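# Pull spring-loaded release handle fully out and hold

## Task

Draw the release handle out against its spring until it reaches its full travel, and finish with the gripper still holding it there without movement.

## Robot and tools

ROBOT. One six-joint arm (a Doosan M1013) carrying a two-finger parallel gripper whose pads open to at most 50 mm. All commands go to this single arm. Joints from base out: waist, shoulder, elbow (limited to -2.792..2.792 rad; the others span -6.283..6.283), forearm roll, wrist pitch, wrist roll. The elbow cannot fully straighten.

FRAMES. The state line reports end_effector_position in metres and end_effector_quat_wxyz in the scene frame: origin on the table beneath the arm base, +z up, +y to the left when facing along +x. Velocities are in m/s and rad/s. Reported hand position gets less accurate at long reach. Motion offsets, by contrast, use the gripper's own axes: fingers point along gripper +z and close along gripper x. end_effector_position is the point between the pads; fingertips extend 17.5 mm further. Pure rotations pivot about that point, which lies 25 mm off the last joint's axis toward gripper -y. A flat block juts about 9 cm toward gripper -y and rotates with the gripper; keep it clear of things.

ROW FORMAT. Every motion row is 9 numbers, each in [-1, 1]: dx, dy, dz, rx, ry, rz, position, force_limit, speed. The first six are an offset, not a pose: measured in gripper axes from the gripper pose shown in the latest result that includes it (or, before any such result in the scene, and for the second and later calls within one reply, from where the arm is when the action begins). Scale: 1.0 equals 0.6 m for dx..dz and 180 degrees for rx..rz; rx, ry, rz form a single rotation vector. Each row in a list refers to that same reference, not to the row before. All-zero offsets drive the arm back to the reference; they do not mean hold still. The last three numbers are absolute gripper settings. position: +1 fully open (50 mm), about -0.65 pads meet, -1 means close until an object stops the fingers. force_limit per pad: -1 about 20 N, 0 about 102 N, +1 about 185 N (real grip can be ~17% higher). speed of the gap change: -1 20 mm/s, 0 85 mm/s, +1 150 mm/s.

CLIPPING. On each control step the commanded pose is cut to within 70 mm and 16 degrees of the measured pose; position is favoured over orientation if both cannot be met. After an action ends the arm only finishes travelling to that last clipped pose, so check the result and send the remainder.

TOOLS.
execute_actions: {"actions": [...], "pictures": bool}. The list holds zero or one item. Empty list: just report state. {"rows": [[9 numbers], ...], "steps": n}: 1 to 15 rows, n up to 15 (default 15), each step 1/30 s, one row per step, final row repeated if rows run out. {"steps": n} alone: a wait of up to 300 steps counted from the previous result, your reply time included. A rejected call sends nothing.
move: {"target": [9 numbers], "speed": m/s}. target is one row as above (offset in gripper axes from the same reference). speed 0.002 to 0.5, default 0.25; rotation capped at twice that in rad/s. It drives a straight path lasting 0.5 to 10 s (cut off at 10 s), taking the shorter rotation. Finger settings are sent at the start. It does not avoid obstacles, the gripper may lag, stray or overshoot speed near a straight arm. It finishes when path, arm and fingers are at rest, or 5 s after the path ends. Its result adds a move: line: done, off_target, moving, held or fault, plus limits (paced = pose clipped; held = a check blocked some steps, after which motion can jump fast) and distance to target.
wait: {"seconds": 0 to 10}; nothing new is sent.
zoom_image: {"camera": "cam_high"|"cam_low"|"cam_wrist", "region": [x0, y0, x1, y1]} in pixels from the top-left, at most 504 x 504. Images: cam_high and cam_low 504x504, cam_wrist 616x616 fisheye.
read_manual: licence texts only; no motion.
Answering without any tool call also ends things.

RESULTS. object_status: 0 fingers moving; 1 blocked while opening; 2 blocked while closing (a real grip); 3 reached the commanded opening or pads met (usually nothing held). Opening in mm is about (250 - position_measured) x 0.202. Fingers that stopped stay put until position changes by at least 0.01; only then do new force_limit or speed values apply, and status resets to 0 briefly. To lighten a grip, open first. Except after a grip made at force_limit -1, the fingers re-close if grip is lost. On a fixed, off-centre object the grip fades over time. A pose unreachable line and HELD marks mean the clearance check altered or blocked steps (a mount under the base counts as arm). Hand target shows where the controller is now heading. Joint torques and Flange force are noisy estimates; flange force may read no reading near singular poses.

FAULTS AND CARE. Contact torque reaching a joint's load limit (waist 319, shoulder 319, elbow 150, forearm roll, wrist pitch and wrist roll 42.3 N m, held weight included), or any outside force of 144 N, halts the arm for 10 s and discards the rest of the call; the arm then yields to the contact. The arm is stiff: aiming even slightly beyond a firm stop can trip this, and faster contacts hit harder. For the handle, grip it firmly with -1, pull slowly along its travel, stop just at the end stop rather than past it, and keep the grip closed and the arm still. Holding a load heats motors; heed MOTOR HOT warnings, since an over-temperature stop brakes the arm. Avoid drops, slips, slams and heavy pushing. The simulation runs while you think, so prefer short replies.

Each tool is called after "Emit:" in YAML: its name, and indented under it one key for each argument.

## Session

I'll start by looking at the scene.

Emit:
execute_actions:
  actions: []

Scene clock: 0.00 s of 4600.00 s.
end_effector_position=(+0.3474, -0.2016, +0.2127) position_measured=3 object_status=3 end_effector_quat_wxyz=(+0.332, +0.656, -0.490, -0.469) end_effector_velocity=(-0.000, +0.000, -0.000) end_effector_angular_velocity=(+0.000, +0.001, -0.001)
Joint positions: [-0.34   0.462  1.922 -0.363  1.939  2.574]
Joint velocities: [-0.     0.     0.001  0.     0.     0.   ]
Joint torques (N m, as the joint torque sensors report them, + toward a larger angle): no reading
Flange force (N, the push that the arm receives, along the gripper's own x y z axes): no reading
Hand target: +0.347, -0.202, +0.213; +0.332, +0.656, -0.490, -0.469

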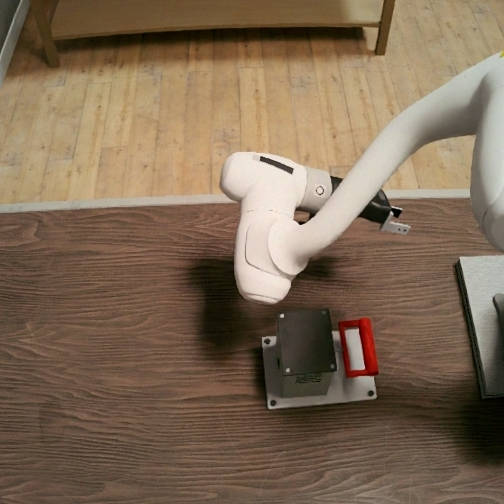

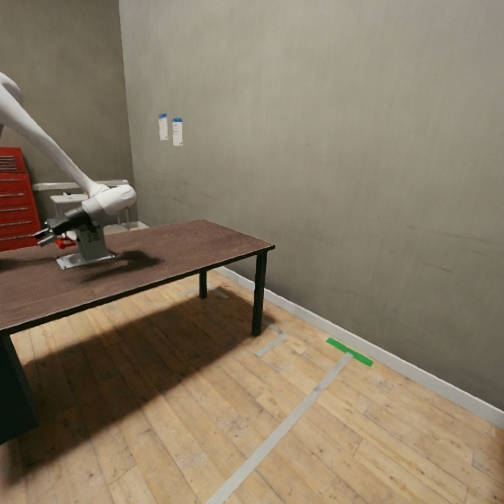

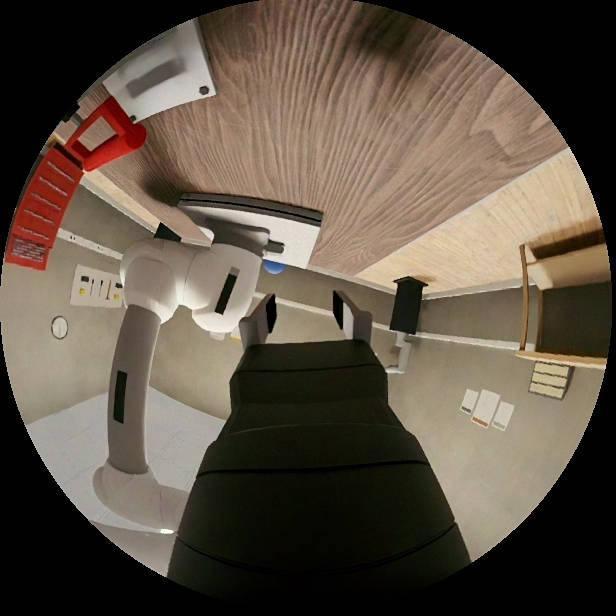

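Emit:
zoom_image:
  camera: "cam_high"
  region: [240, 280, 400, 440]

Emit:
zoom_image:
  camera: "cam_low"
  region: [0, 160, 160, 320]

Emit:
zoom_image:
  camera: "cam_wrist"
  region: [30, 10, 250, 230]

Region (240, 280, 400, 440) of cam_high's 504x504 image, scaled by 3.150, with more detail than that image has.

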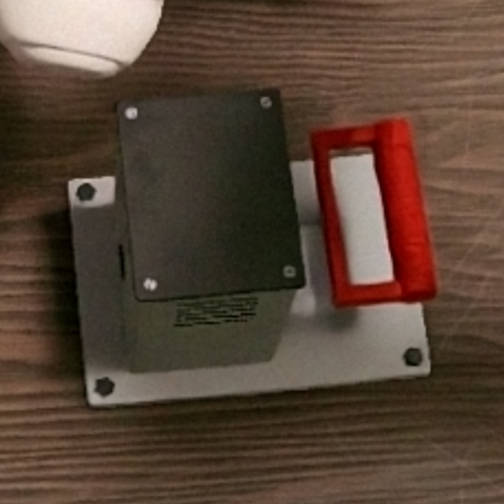

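Region (0, 160, 160, 320) of cam_low's 504x504 image, scaled by 3.150, with more detail than that image has.

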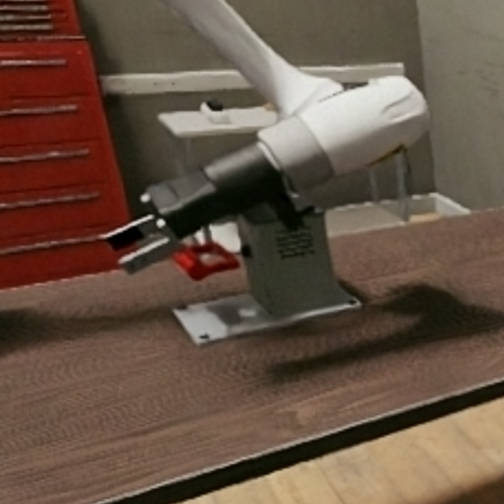

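Region (30, 10, 250, 230) of cam_wrist's 616x616 image, scaled by 2.291, with more detail than that image has.

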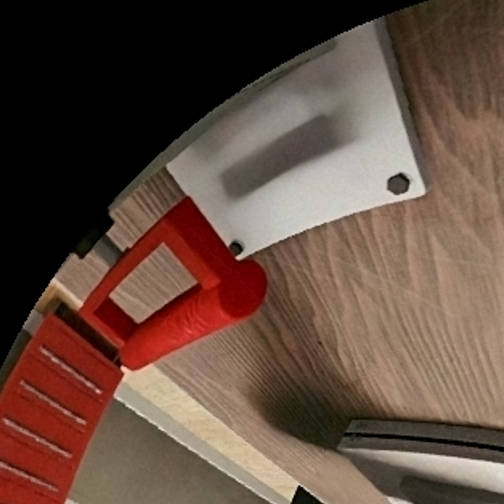

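Emit:
move:
  target: [-0.3812, -0.0615, -0.1665, 0.2275, 0.3505, -0.3751, 1, 0, 0]
  speed: 0.35

Scene clock: 56.33 s of 4600.00 s.
end_effector_position=(+0.4350, +0.0253, +0.2797) position_measured=3 object_status=3 end_effector_quat_wxyz=(+0.001, +0.999, +0.040, +0.000) end_effector_velocity=(-0.000, +0.000, -0.000) end_effector_angular_velocity=(+0.001, -0.000, +0.001)
Joint positions: [-0.027 -0.123  2.102 -0.008  1.164  1.423]
Joint velocities: [ 0.    -0.     0.     0.001 -0.    -0.001]
Joint torques (N m, as the joint torque sensors report them, + toward a larger angle): [ -1.29 -27.48 -39.22   3.9   -0.24   0.2 ]
Flange force (N, the push that the arm receives, along the gripper's own x y z axes): [2.6 -2.5 -1.4]
Hand target: +0.435, +0.025, +0.280; +0.001, +0.999, +0.040, +0.000
Off the commanded pose: 0.000 m, 0 deg.
After step 90, 50.43 s passed at rest.
move: done

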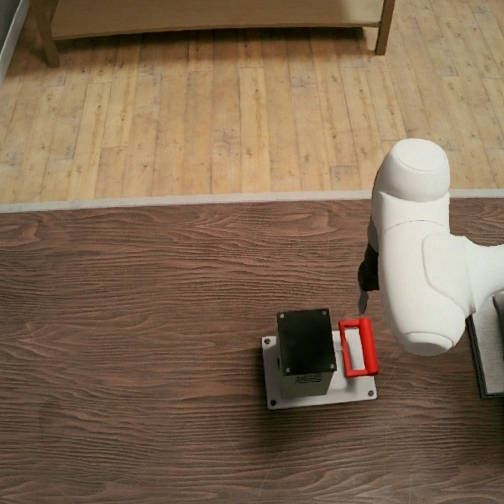

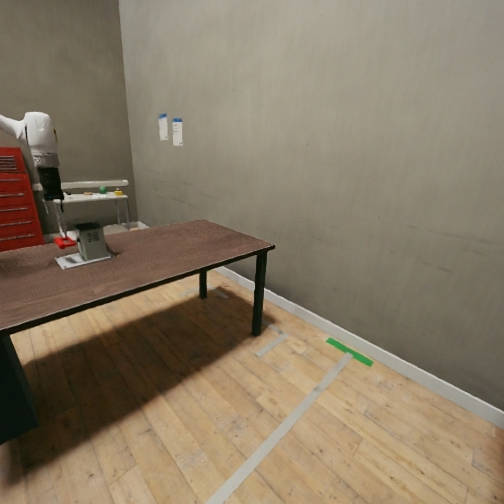

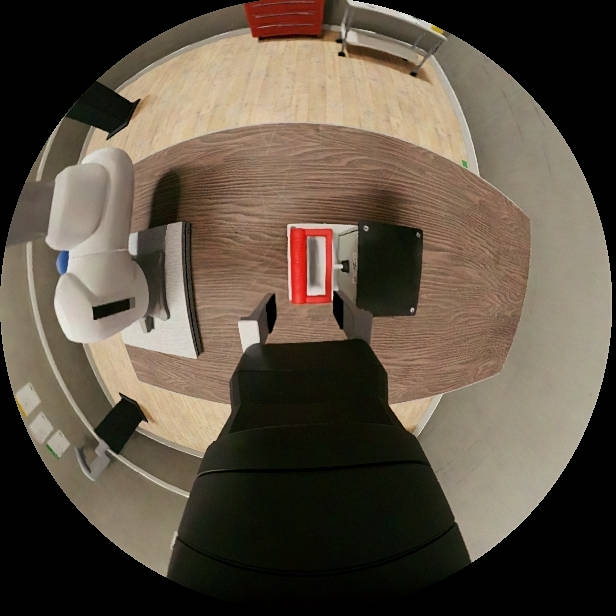

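Emit:
zoom_image:
  camera: "cam_wrist"
  region: [230, 200, 440, 360]

Emit:
zoom_image:
  camera: "cam_low"
  region: [20, 180, 130, 290]

Region (230, 200, 440, 360) of cam_wrist's 616x616 image, scaled by 2.400, with more detail than that image has; it fills the top 384 rows of this view, and the rest is white.

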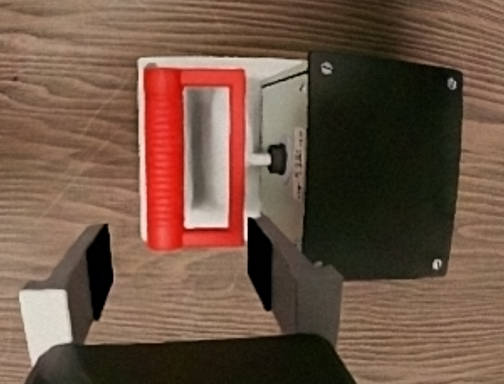

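Region (20, 180, 130, 290) of cam_low's 504x504 image, scaled by 4.582, with more detail than that image has.

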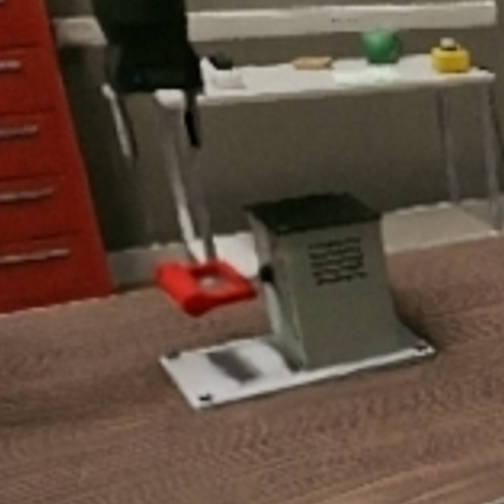

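Emit:
zoom_image:
  camera: "cam_wrist"
  region: [280, 215, 380, 315]

Region (280, 215, 380, 315) of cam_wrist's 616x616 image, scaled by 5.040, with more detail than that image has.

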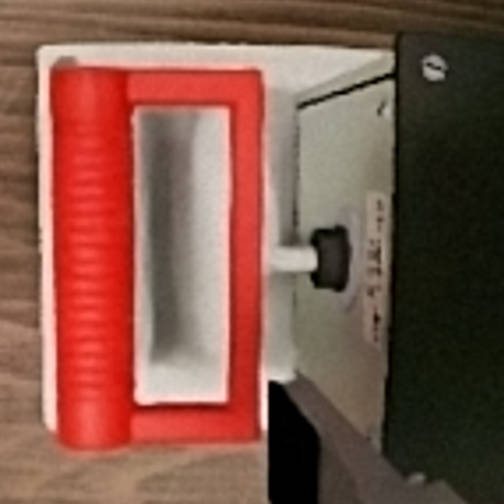

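Emit:
zoom_image:
  camera: "cam_wrist"
  region: [230, 270, 390, 370]

Region (230, 270, 390, 370) of cam_wrist's 616x616 image, scaled by 3.150, with more detail than that image has; it fills the top 315 rows of this view, and the rest is white.

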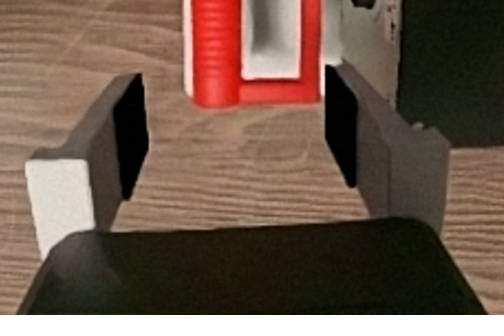

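Emit:
move:
  target: [-0.0117, -0.0383, 0.175, 0, 0, 0.0095, 1, 0, 0]
  speed: 0.15

Scene clock: 104.40 s of 4600.00 s.
end_effector_position=(+0.4262, +0.0476, +0.1746) position_measured=3 object_status=3 end_effector_quat_wxyz=(+0.001, +1.000, +0.026, +0.000) end_effector_velocity=(+0.001, +0.000, -0.000) end_effector_angular_velocity=(-0.000, -0.000, -0.001)
Joint positions: [ 0.022 -0.036  2.241 -0.009  0.938  1.504]
Joint velocities: [ 0.     0.001 -0.001 -0.    -0.001  0.001]
Joint torques (N m, as the joint torque sensors report them, + toward a larger angle): [ -1.   -31.62 -33.93   3.41  -0.39   0.07]
Flange force (N, the push that the arm receives, along the gripper's own x y z axes): [3.0 -2.4 -1.9]
Hand target: +0.426, +0.048, +0.175; +0.001, +1.000, +0.026, +0.000
Off the commanded pose: 0.000 m, 0 deg.
After step 90, 44.03 s passed at rest.
move: done

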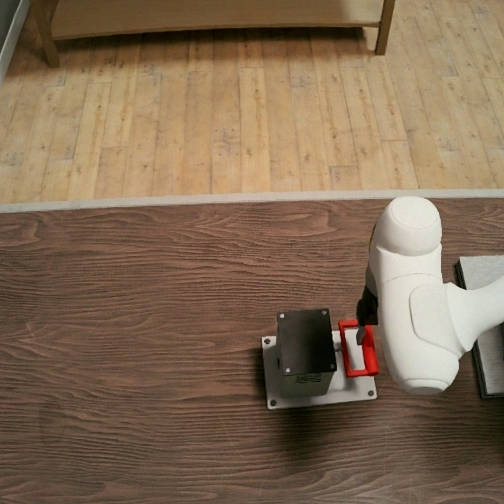

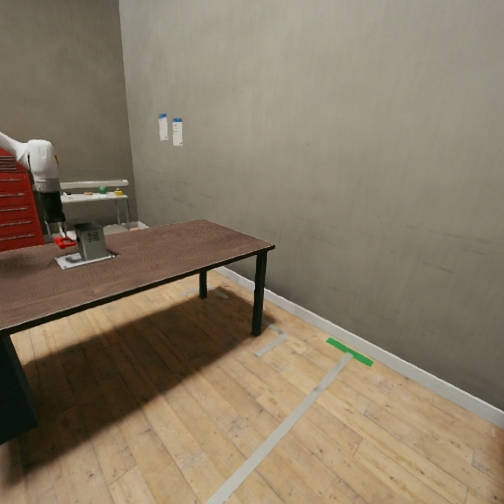

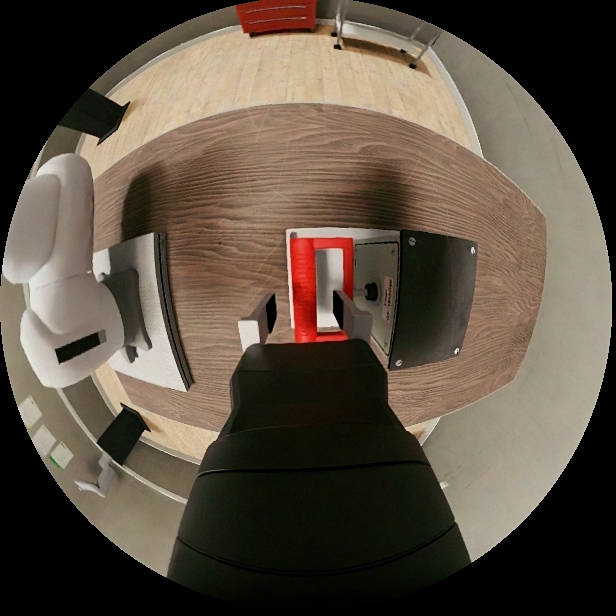

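Emit:
zoom_image:
  camera: "cam_wrist"
  region: [250, 220, 410, 360]

Emit:
zoom_image:
  camera: "cam_wrist"
  region: [350, 260, 420, 330]

Emit:
zoom_image:
  camera: "cam_low"
  region: [30, 200, 120, 290]

Region (250, 220, 410, 360) of cam_wrist's 616x616 image, scaled by 3.150, with more detail than that image has; it fills the top 441 rows of this view, and the rest is white.

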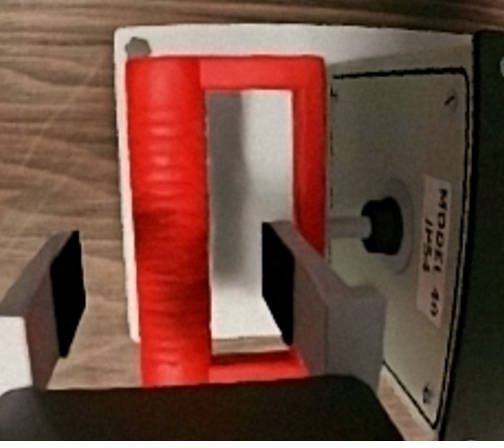

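Region (350, 260, 420, 330) of cam_wrist's 616x616 image, scaled by 7.200, with more detail than that image has.

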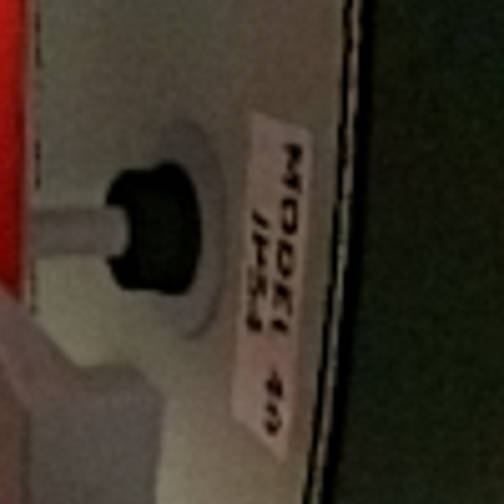

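Region (30, 200, 120, 290) of cam_low's 504x504 image, scaled by 5.600, with more detail than that image has.

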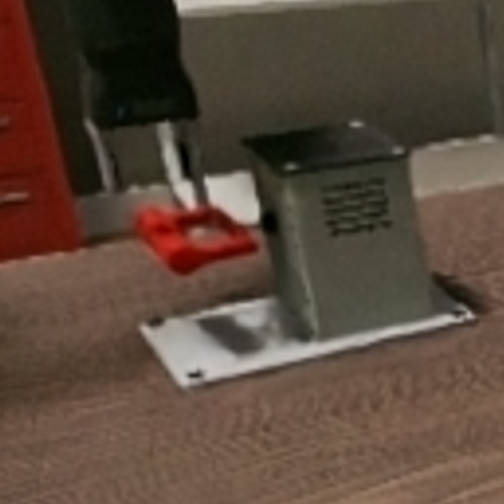

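Emit:
move:
  target: [0.0, 0.002, 0.092, 0, 0, 0, 1, 0, 0]
  speed: 0.06

Scene clock: 141.10 s of 4600.00 s.
end_effector_position=(+0.4263, +0.0463, +0.1194) position_measured=3 object_status=3 end_effector_quat_wxyz=(+0.001, +1.000, +0.026, +0.000) end_effector_velocity=(-0.000, -0.000, -0.000) end_effector_angular_velocity=(-0.000, +0.001, -0.000)
Joint positions: [ 0.018  0.039  2.296 -0.01   0.809  1.502]
Joint velocities: [-0.     0.     0.001 -0.     0.     0.   ]
Joint torques (N m, as the joint torque sensors report them, + toward a larger angle): [ -0.8  -37.36 -30.56   3.22  -0.39   0.1 ]
Flange force (N, the push that the arm receives, along the gripper's own x y z axes): [5.1 -2.0 0.8]
Hand target: +0.426, +0.046, +0.119; +0.001, +1.000, +0.026, +0.000
Off the commanded pose: 0.000 m, 0 deg.
After step 90, 32.50 s passed at rest.
move: done

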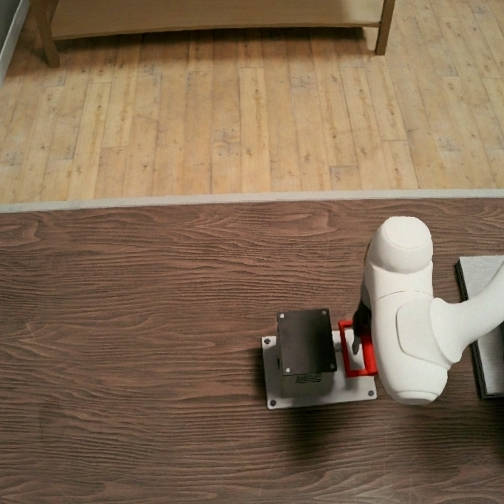

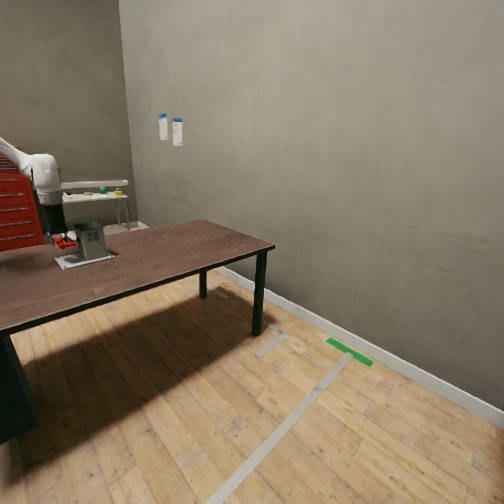

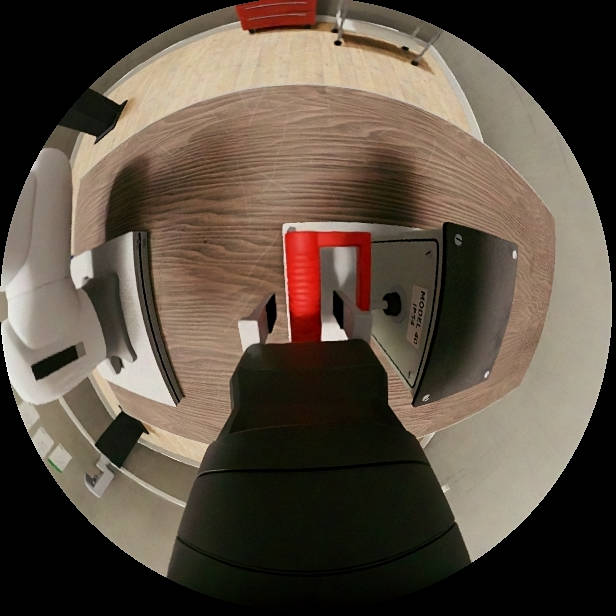

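Emit:
zoom_image:
  camera: "cam_wrist"
  region: [250, 220, 410, 360]

Emit:
zoom_image:
  camera: "cam_low"
  region: [30, 200, 120, 290]

Emit:
zoom_image:
  camera: "cam_high"
  region: [300, 290, 420, 410]

Region (250, 220, 410, 360) of cam_wrist's 616x616 image, scaled by 3.150, with more detail than that image has; it fills the top 441 rows of this view, and the rest is white.

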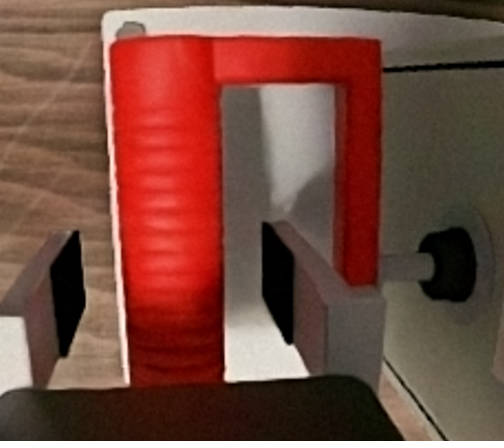

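Region (30, 200, 120, 290) of cam_low's 504x504 image, scaled by 5.600, with more detail than that image has.

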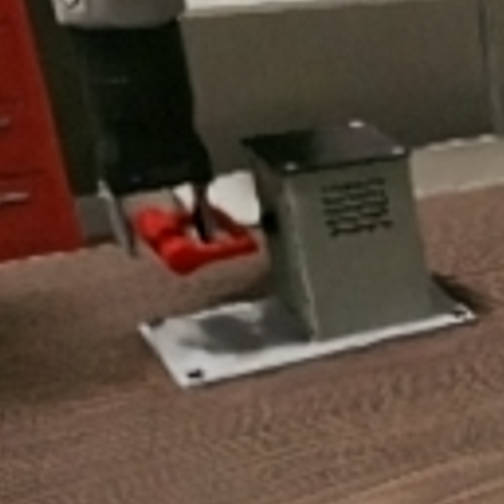

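Region (300, 290, 420, 410) of cam_high's 504x504 image, scaled by 4.200, with more detail than that image has.

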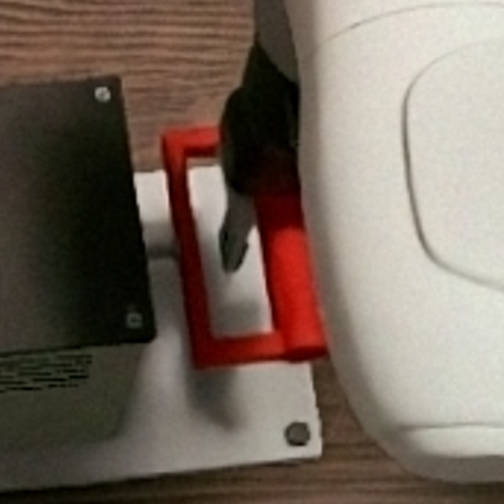

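Emit:
move:
  target: [-0.0015, 0.0, 0.008, 0, 0, 0, 0.42, -0.4, -0.3]
  speed: 0.03

Emit:
move:
  target: [0, 0, 0, 0, 0, 0, -1, -0.4, -0.6]
  speed: 0.03

Scene clock: 173.50 s of 4600.00 s.
end_effector_position=(+0.4254, +0.0462, +0.1146) position_measured=90 object_status=3 end_effector_quat_wxyz=(+0.001, +1.000, +0.026, +0.000) end_effector_velocity=(-0.000, -0.000, -0.000) end_effector_angular_velocity=(-0.000, +0.001, -0.000)
Joint positions: [ 0.018  0.044  2.302 -0.01   0.798  1.502]
Joint velocities: [-0.001  0.     0.    -0.001  0.001  0.   ]
Joint torques (N m, as the joint torque sensors report them, + toward a larger angle): [ -1.1  -35.95 -29.68   3.2   -0.21   0.14]
Flange force (N, the push that the arm receives, along the gripper's own x y z axes): [3.4 -2.5 -1.5]
Hand target: +0.425, +0.046, +0.115; +0.001, +1.000, +0.026, +0.000
Off the commanded pose: 0.000 m, 0 deg.
After step 90, 28.70 s passed at rest.
move: done

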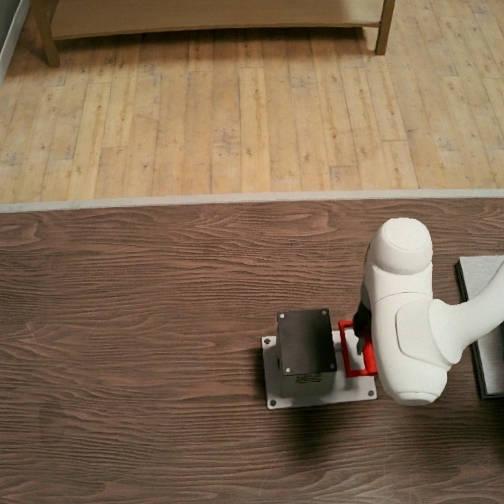

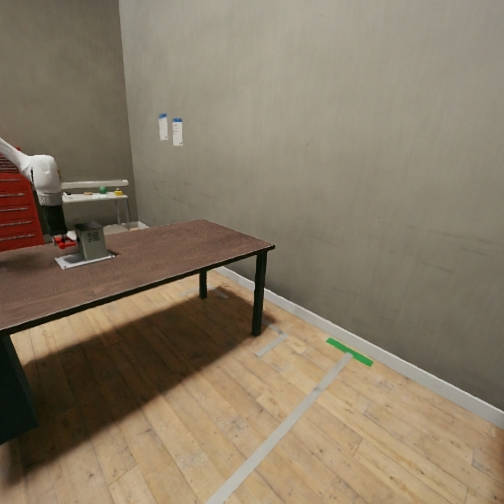

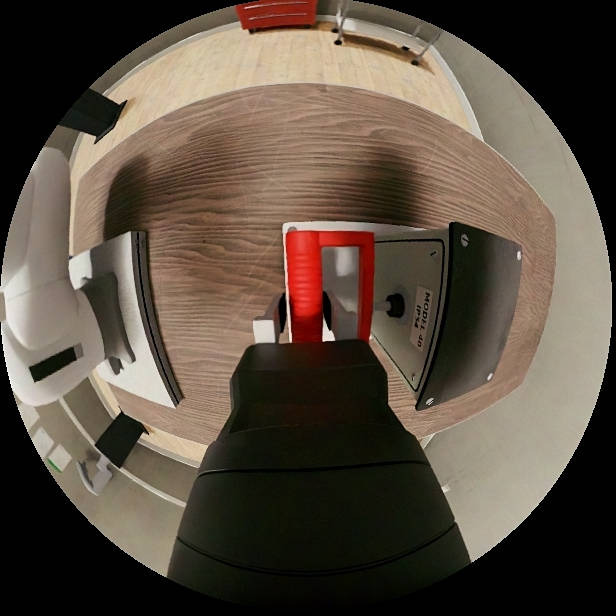

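Scene clock: 174.00 s of 4600.00 s.
end_effector_position=(+0.4254, +0.0462, +0.1146) position_measured=118 object_status=2 end_effector_quat_wxyz=(+0.001, +1.000, +0.026, +0.000) end_effector_velocity=(-0.000, -0.000, +0.000) end_effector_angular_velocity=(-0.000, +0.000, +0.001)
Joint positions: [ 0.018  0.044  2.302 -0.01   0.798  1.502]
Joint velocities: [-0.    -0.     0.    -0.     0.    -0.001]
Joint torques (N m, as the joint torque sensors report them, + toward a larger angle): [ -0.07 -35.46 -23.51   2.83   2.96  -0.26]
Flange force (N, the push that the arm receives, along the gripper's own x y z axes): [12.2 -1.1 -0.2]
Hand target: +0.425, +0.046, +0.115; +0.001, +1.000, +0.026, +0.000
Off the commanded pose: 0.000 m, 0 deg.
move: done

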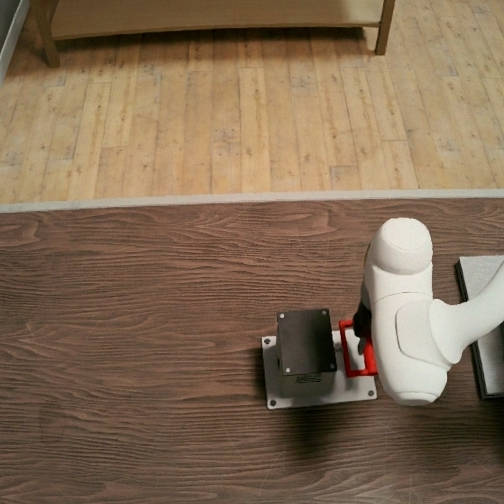

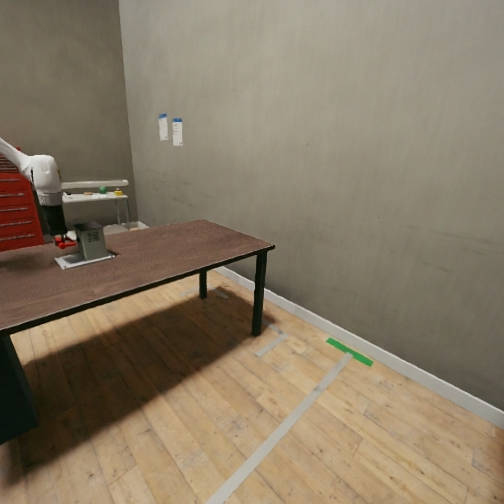

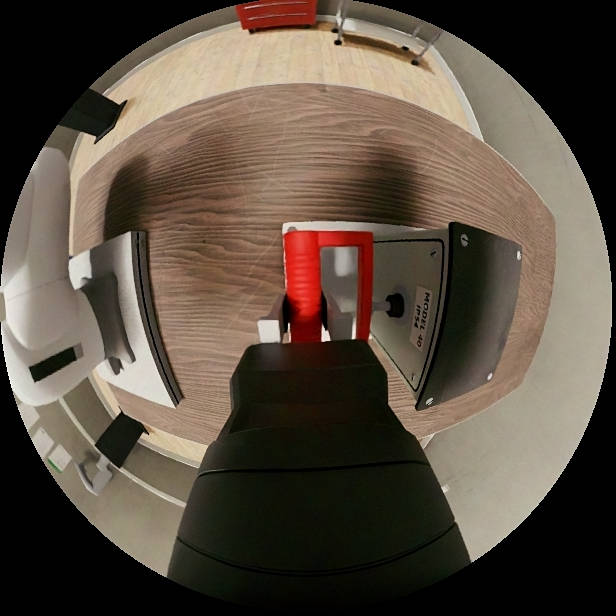

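Emit:
execute_actions:
  actions:
    - {"rows": [[-0.0004,0,0,0,0,0,-1,-0.4,-0.6],[-0.0012,0,0,0,0,0,-1,-0.4,-0.6],[-0.0024,0,0,0,0,0,-1,-0.4,-0.6],[-0.0038,0,0,0,0,0,-1,-0.4,-0.6],[-0.0054,0,0,0,0,0,-1,-0.4,-0.6],[-0.0070,0,0,0,0,0,-1,-0.4,-0.6],[-0.0086,0,0,0,0,0,-1,-0.4,-0.6],[-0.0102,0,0,0,0,0,-1,-0.4,-0.6],[-0.0118,0,0,0,0,0,-1,-0.4,-0.6],[-0.0133,0,0,0,0,0,-1,-0.4,-0.6],[-0.0146,0,0,0,0,0,-1,-0.4,-0.6],[-0.0156,0,0,0,0,0,-1,-0.4,-0.6],[-0.0163,0,0,0,0,0,-1,-0.4,-0.6],[-0.0167,0,0,0,0,0,-1,-0.4,-0.6],[-0.0167,0,0,0,0,0,-1,-0.4,-0.6]], "steps": 15}

Scene clock: 186.60 s of 4600.00 s.
end_effector_position=(+0.4156, +0.0458, +0.1146) position_measured=118 object_status=2 end_effector_quat_wxyz=(+0.001, +1.000, +0.026, +0.000) end_effector_velocity=(-0.006, -0.000, -0.000) end_effector_angular_velocity=(+0.000, +0.000, +0.000)
Joint positions: [ 0.016  0.029  2.318 -0.01   0.797  1.5  ]
Joint velocities: [-0.001 -0.009  0.009  0.    -0.    -0.001]
Joint torques (N m, as the joint torque sensors report them, + toward a larger angle): [ -0.98 -33.79 -24.52   2.53   3.03  -0.35]
Flange force (N, the push that the arm receives, along the gripper's own x y z axes): [13.3 -3.0 2.3]
Hand target: +0.415, +0.046, +0.115; +0.001, +1.000, +0.026, +0.000
Off the commanded pose: 0.000 m, 0 deg.
Steps of this call (steps 1 to 90: nothing new was sent; then 9.10 s passed at rest; steps 91 to 105: all 15 steps of this action). Readings (end_effector_position | what the end effector reports):
91: (+0.4254, +0.0462, +0.1146) | position_measured=118 object_status=2
92: (+0.4254, +0.0462, +0.1146) | position_measured=118 object_status=2
94: (+0.4243, +0.0462, +0.1147) | position_measured=118 object_status=2
98: (+0.4207, +0.0460, +0.1146) | position_measured=118 object_status=2
105: the state above

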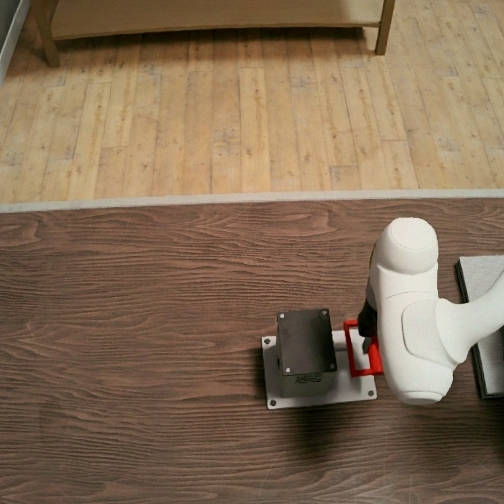

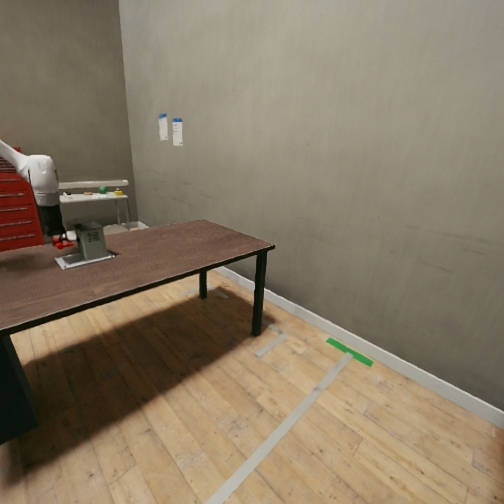

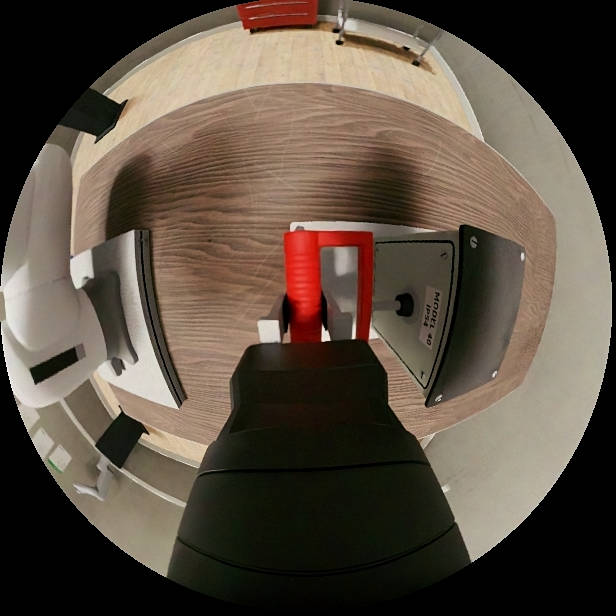

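Emit:
zoom_image:
  camera: "cam_wrist"
  region: [330, 250, 450, 370]

Emit:
zoom_image:
  camera: "cam_low"
  region: [30, 200, 120, 290]

Region (330, 250, 450, 370) of cam_wrist's 616x616 image, scaled by 4.200, with more detail than that image has.

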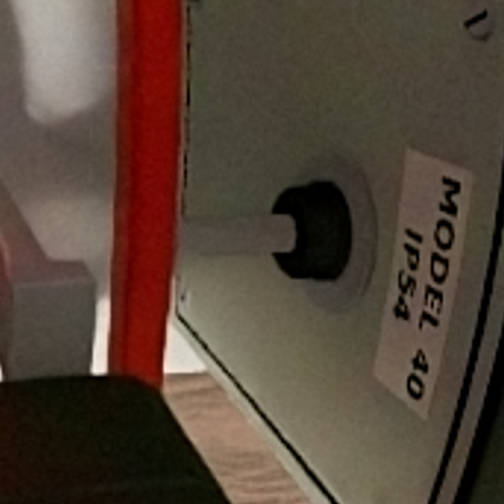

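Region (30, 200, 120, 290) of cam_low's 504x504 image, scaled by 5.600, with more detail than that image has.

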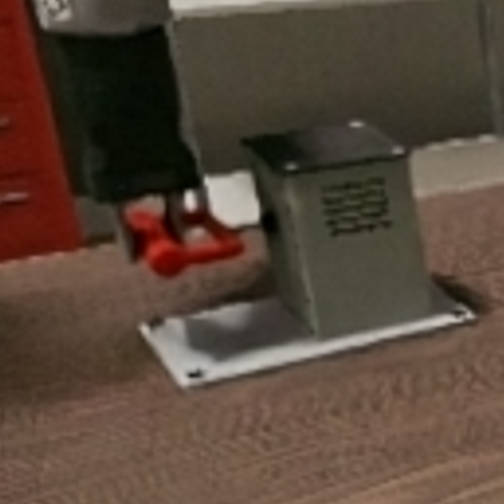

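Emit:
execute_actions:
  actions: []
  pictures: false

Scene clock: 222.13 s of 4600.00 s.
end_effector_position=(+0.4154, +0.0457, +0.1146) position_measured=118 object_status=2 end_effector_quat_wxyz=(+0.001, +1.000, +0.026, +0.000) end_effector_velocity=(+0.000, +0.000, +0.000) end_effector_angular_velocity=(-0.000, -0.000, +0.001)
Joint positions: [ 0.016  0.029  2.318 -0.01   0.797  1.5  ]
Joint velocities: [ 0.001  0.    -0.001 -0.    -0.    -0.   ]
Joint torques (N m, as the joint torque sensors report them, + toward a larger angle): [ -1.48 -34.58 -23.04   2.35   3.24  -0.24]
Flange force (N, the push that the arm receives, along the gripper's own x y z axes): [14.5 -4.5 1.3]
Hand target: +0.415, +0.046, +0.115; +0.001, +1.000, +0.026, +0.000
Off the commanded pose: 0.000 m, 0 deg.
Steps of this call (steps 1 to 90: nothing new was sent; then 32.53 s passed at rest). Readings (end_effector_position | what the end effector reports):
1: (+0.4155, +0.0457, +0.1146) | position_measured=118 object_status=2
2: (+0.4155, +0.0457, +0.1146) | position_measured=118 object_status=2
4: (+0.4155, +0.0457, +0.1146) | position_measured=118 object_status=2
8: (+0.4154, +0.0457, +0.1146) | position_measured=118 object_status=2
90: the state above

Emit:
move:
  target: [-0.0333, -0.0004, 0, 0, 0, 0, 1, -0.85, -0.75]
  speed: 0.04

Emit:
move:
  target: [0, 0, 0, 0, 0, 0, -1, -0.85, -0.6]
  speed: 0.04

Scene clock: 239.10 s of 4600.00 s.
end_effector_position=(+0.3955, +0.0450, +0.1146) position_measured=3 object_status=3 end_effector_quat_wxyz=(+0.001, +1.000, +0.026, +0.000) end_effector_velocity=(-0.000, +0.000, -0.000) end_effector_angular_velocity=(+0.001, +0.001, -0.001)
Joint positions: [ 0.013 -0.003  2.351 -0.01   0.796  1.497]
Joint velocities: [0.    0.    0.    0.001 0.    0.001]
Joint torques (N m, as the joint torque sensors report them, + toward a larger angle): [  0.15 -32.09 -22.42   3.08   3.65  -0.49]
Flange force (N, the push that the arm receives, along the gripper's own x y z axes): [16.7 -1.2 3.3]
Hand target: +0.395, +0.045, +0.115; +0.001, +1.000, +0.026, +0.000
Off the commanded pose: 0.000 m, 0 deg.
After step 90, 13.07 s passed at rest.
move: done

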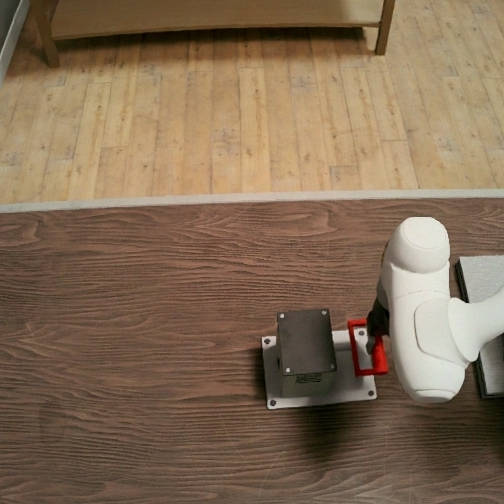

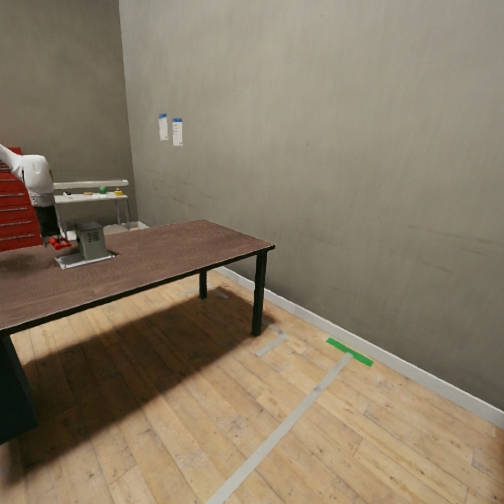

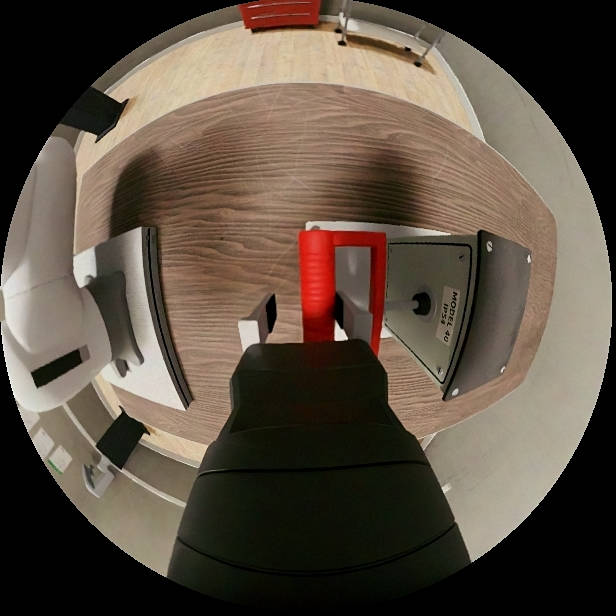

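Scene clock: 239.83 s of 4600.00 s.
end_effector_position=(+0.3955, +0.0450, +0.1146) position_measured=116 object_status=2 end_effector_quat_wxyz=(+0.001, +1.000, +0.026, +0.000) end_effector_velocity=(-0.000, +0.000, -0.000) end_effector_angular_velocity=(+0.000, -0.000, +0.000)
Joint positions: [ 0.013 -0.003  2.351 -0.01   0.796  1.497]
Joint velocities: [ 0.     0.     0.     0.    -0.001 -0.   ]
Joint torques (N m, as the joint torque sensors report them, + toward a larger angle): [ -0.03 -31.37 -21.5    2.73   4.03  -0.37]
Flange force (N, the push that the arm receives, along the gripper's own x y z axes): [17.0 -1.4 2.3]
Hand target: +0.395, +0.045, +0.115; +0.001, +1.000, +0.026, +0.000
Off the commanded pose: 0.000 m, 0 deg.
move: done

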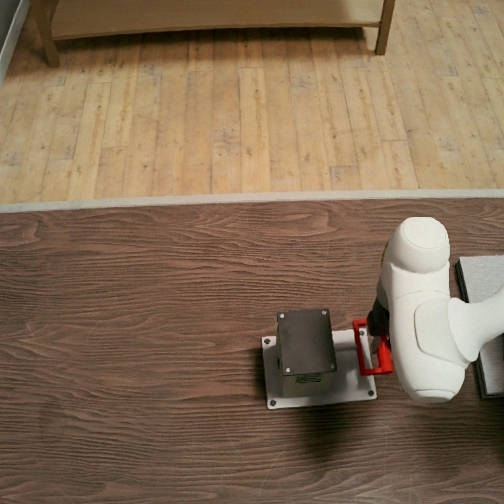

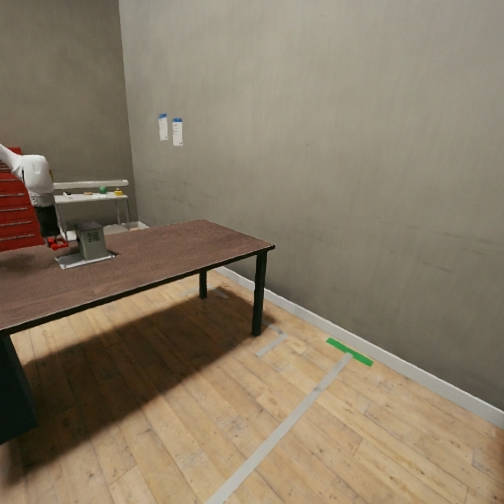

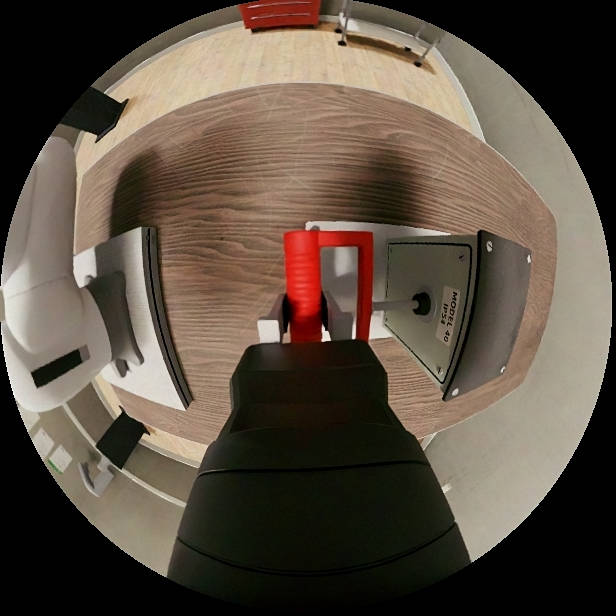

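Emit:
move:
  target: [-0.0200, -0.0002, 0, 0, 0, 0, 1, -0.85, -0.4]
  speed: 0.03

Emit:
move:
  target: [0, 0, 0, 0, 0, 0, -1, -0.85, -0.6]
  speed: 0.04

Scene clock: 249.03 s of 4600.00 s.
end_effector_position=(+0.3835, +0.0445, +0.1146) position_measured=3 object_status=3 end_effector_quat_wxyz=(+0.001, +1.000, +0.026, +0.000) end_effector_velocity=(+0.000, -0.000, +0.000) end_effector_angular_velocity=(-0.001, -0.001, +0.001)
Joint positions: [ 0.011 -0.023  2.37  -0.01   0.797  1.495]
Joint velocities: [-0.     0.    -0.001 -0.002 -0.    -0.001]
Joint torques (N m, as the joint torque sensors report them, + toward a larger angle): [  0.31 -29.92 -21.12   3.33   4.31  -0.57]
Flange force (N, the push that the arm receives, along the gripper's own x y z axes): [18.8 -0.9 3.7]
Hand target: +0.384, +0.044, +0.115; +0.001, +1.000, +0.026, +0.000
Off the commanded pose: 0.000 m, 0 deg.
After step 90, 5.50 s passed at rest.
move: done

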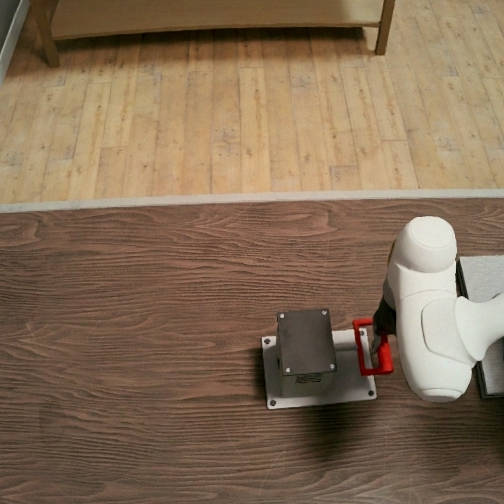

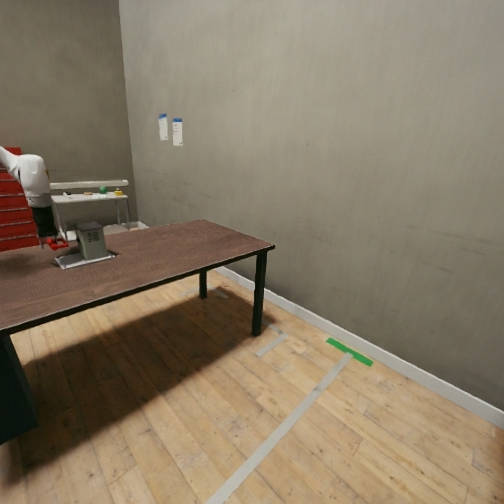

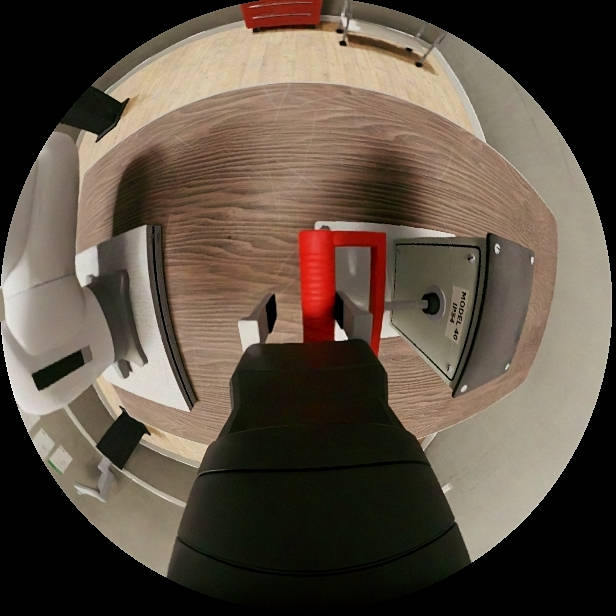

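Scene clock: 249.77 s of 4600.00 s.
end_effector_position=(+0.3835, +0.0445, +0.1146) position_measured=116 object_status=2 end_effector_quat_wxyz=(+0.001, +1.000, +0.026, +0.000) end_effector_velocity=(+0.000, +0.000, +0.000) end_effector_angular_velocity=(+0.001, -0.000, -0.001)
Joint positions: [ 0.011 -0.023  2.37  -0.01   0.797  1.495]
Joint velocities: [-0.    -0.    -0.001  0.001  0.    -0.   ]
Joint torques (N m, as the joint torque sensors report them, + toward a larger angle): [  0.29 -30.17 -20.07   2.85   4.89  -0.39]
Flange force (N, the push that the arm receives, along the gripper's own x y z axes): [20.9 -0.5 4.5]
Hand target: +0.384, +0.044, +0.115; +0.001, +1.000, +0.026, +0.000
Off the commanded pose: 0.000 m, 0 deg.
move: done

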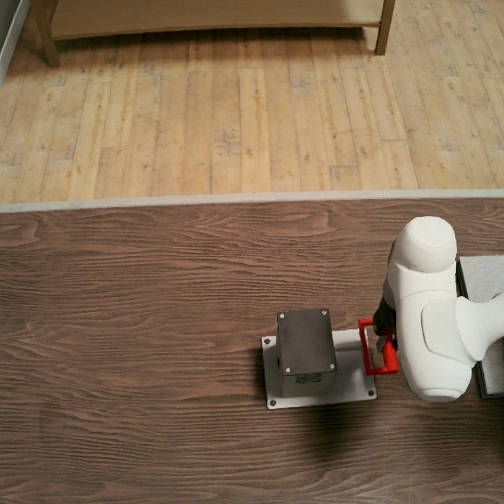

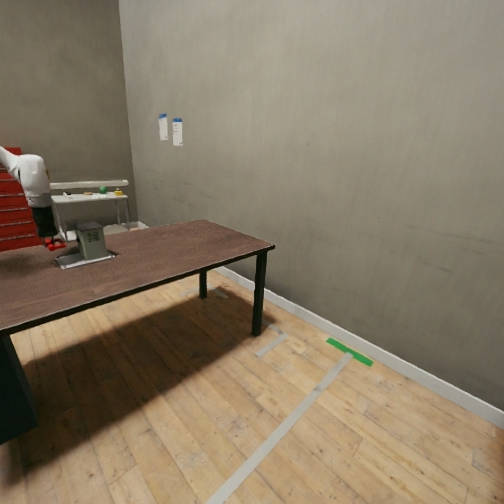

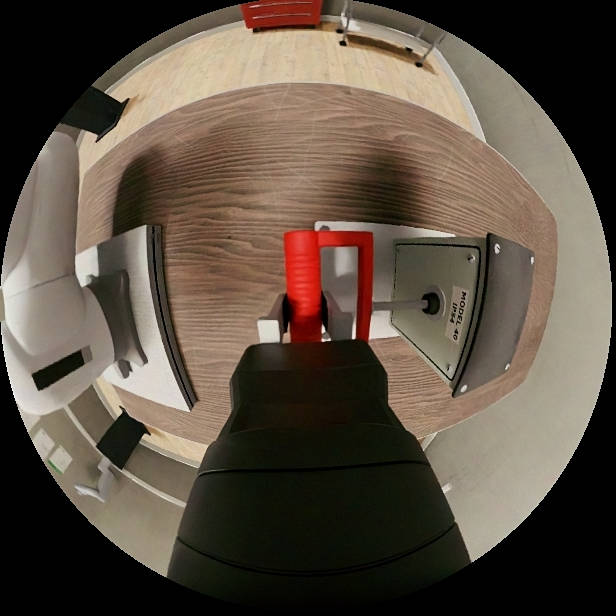

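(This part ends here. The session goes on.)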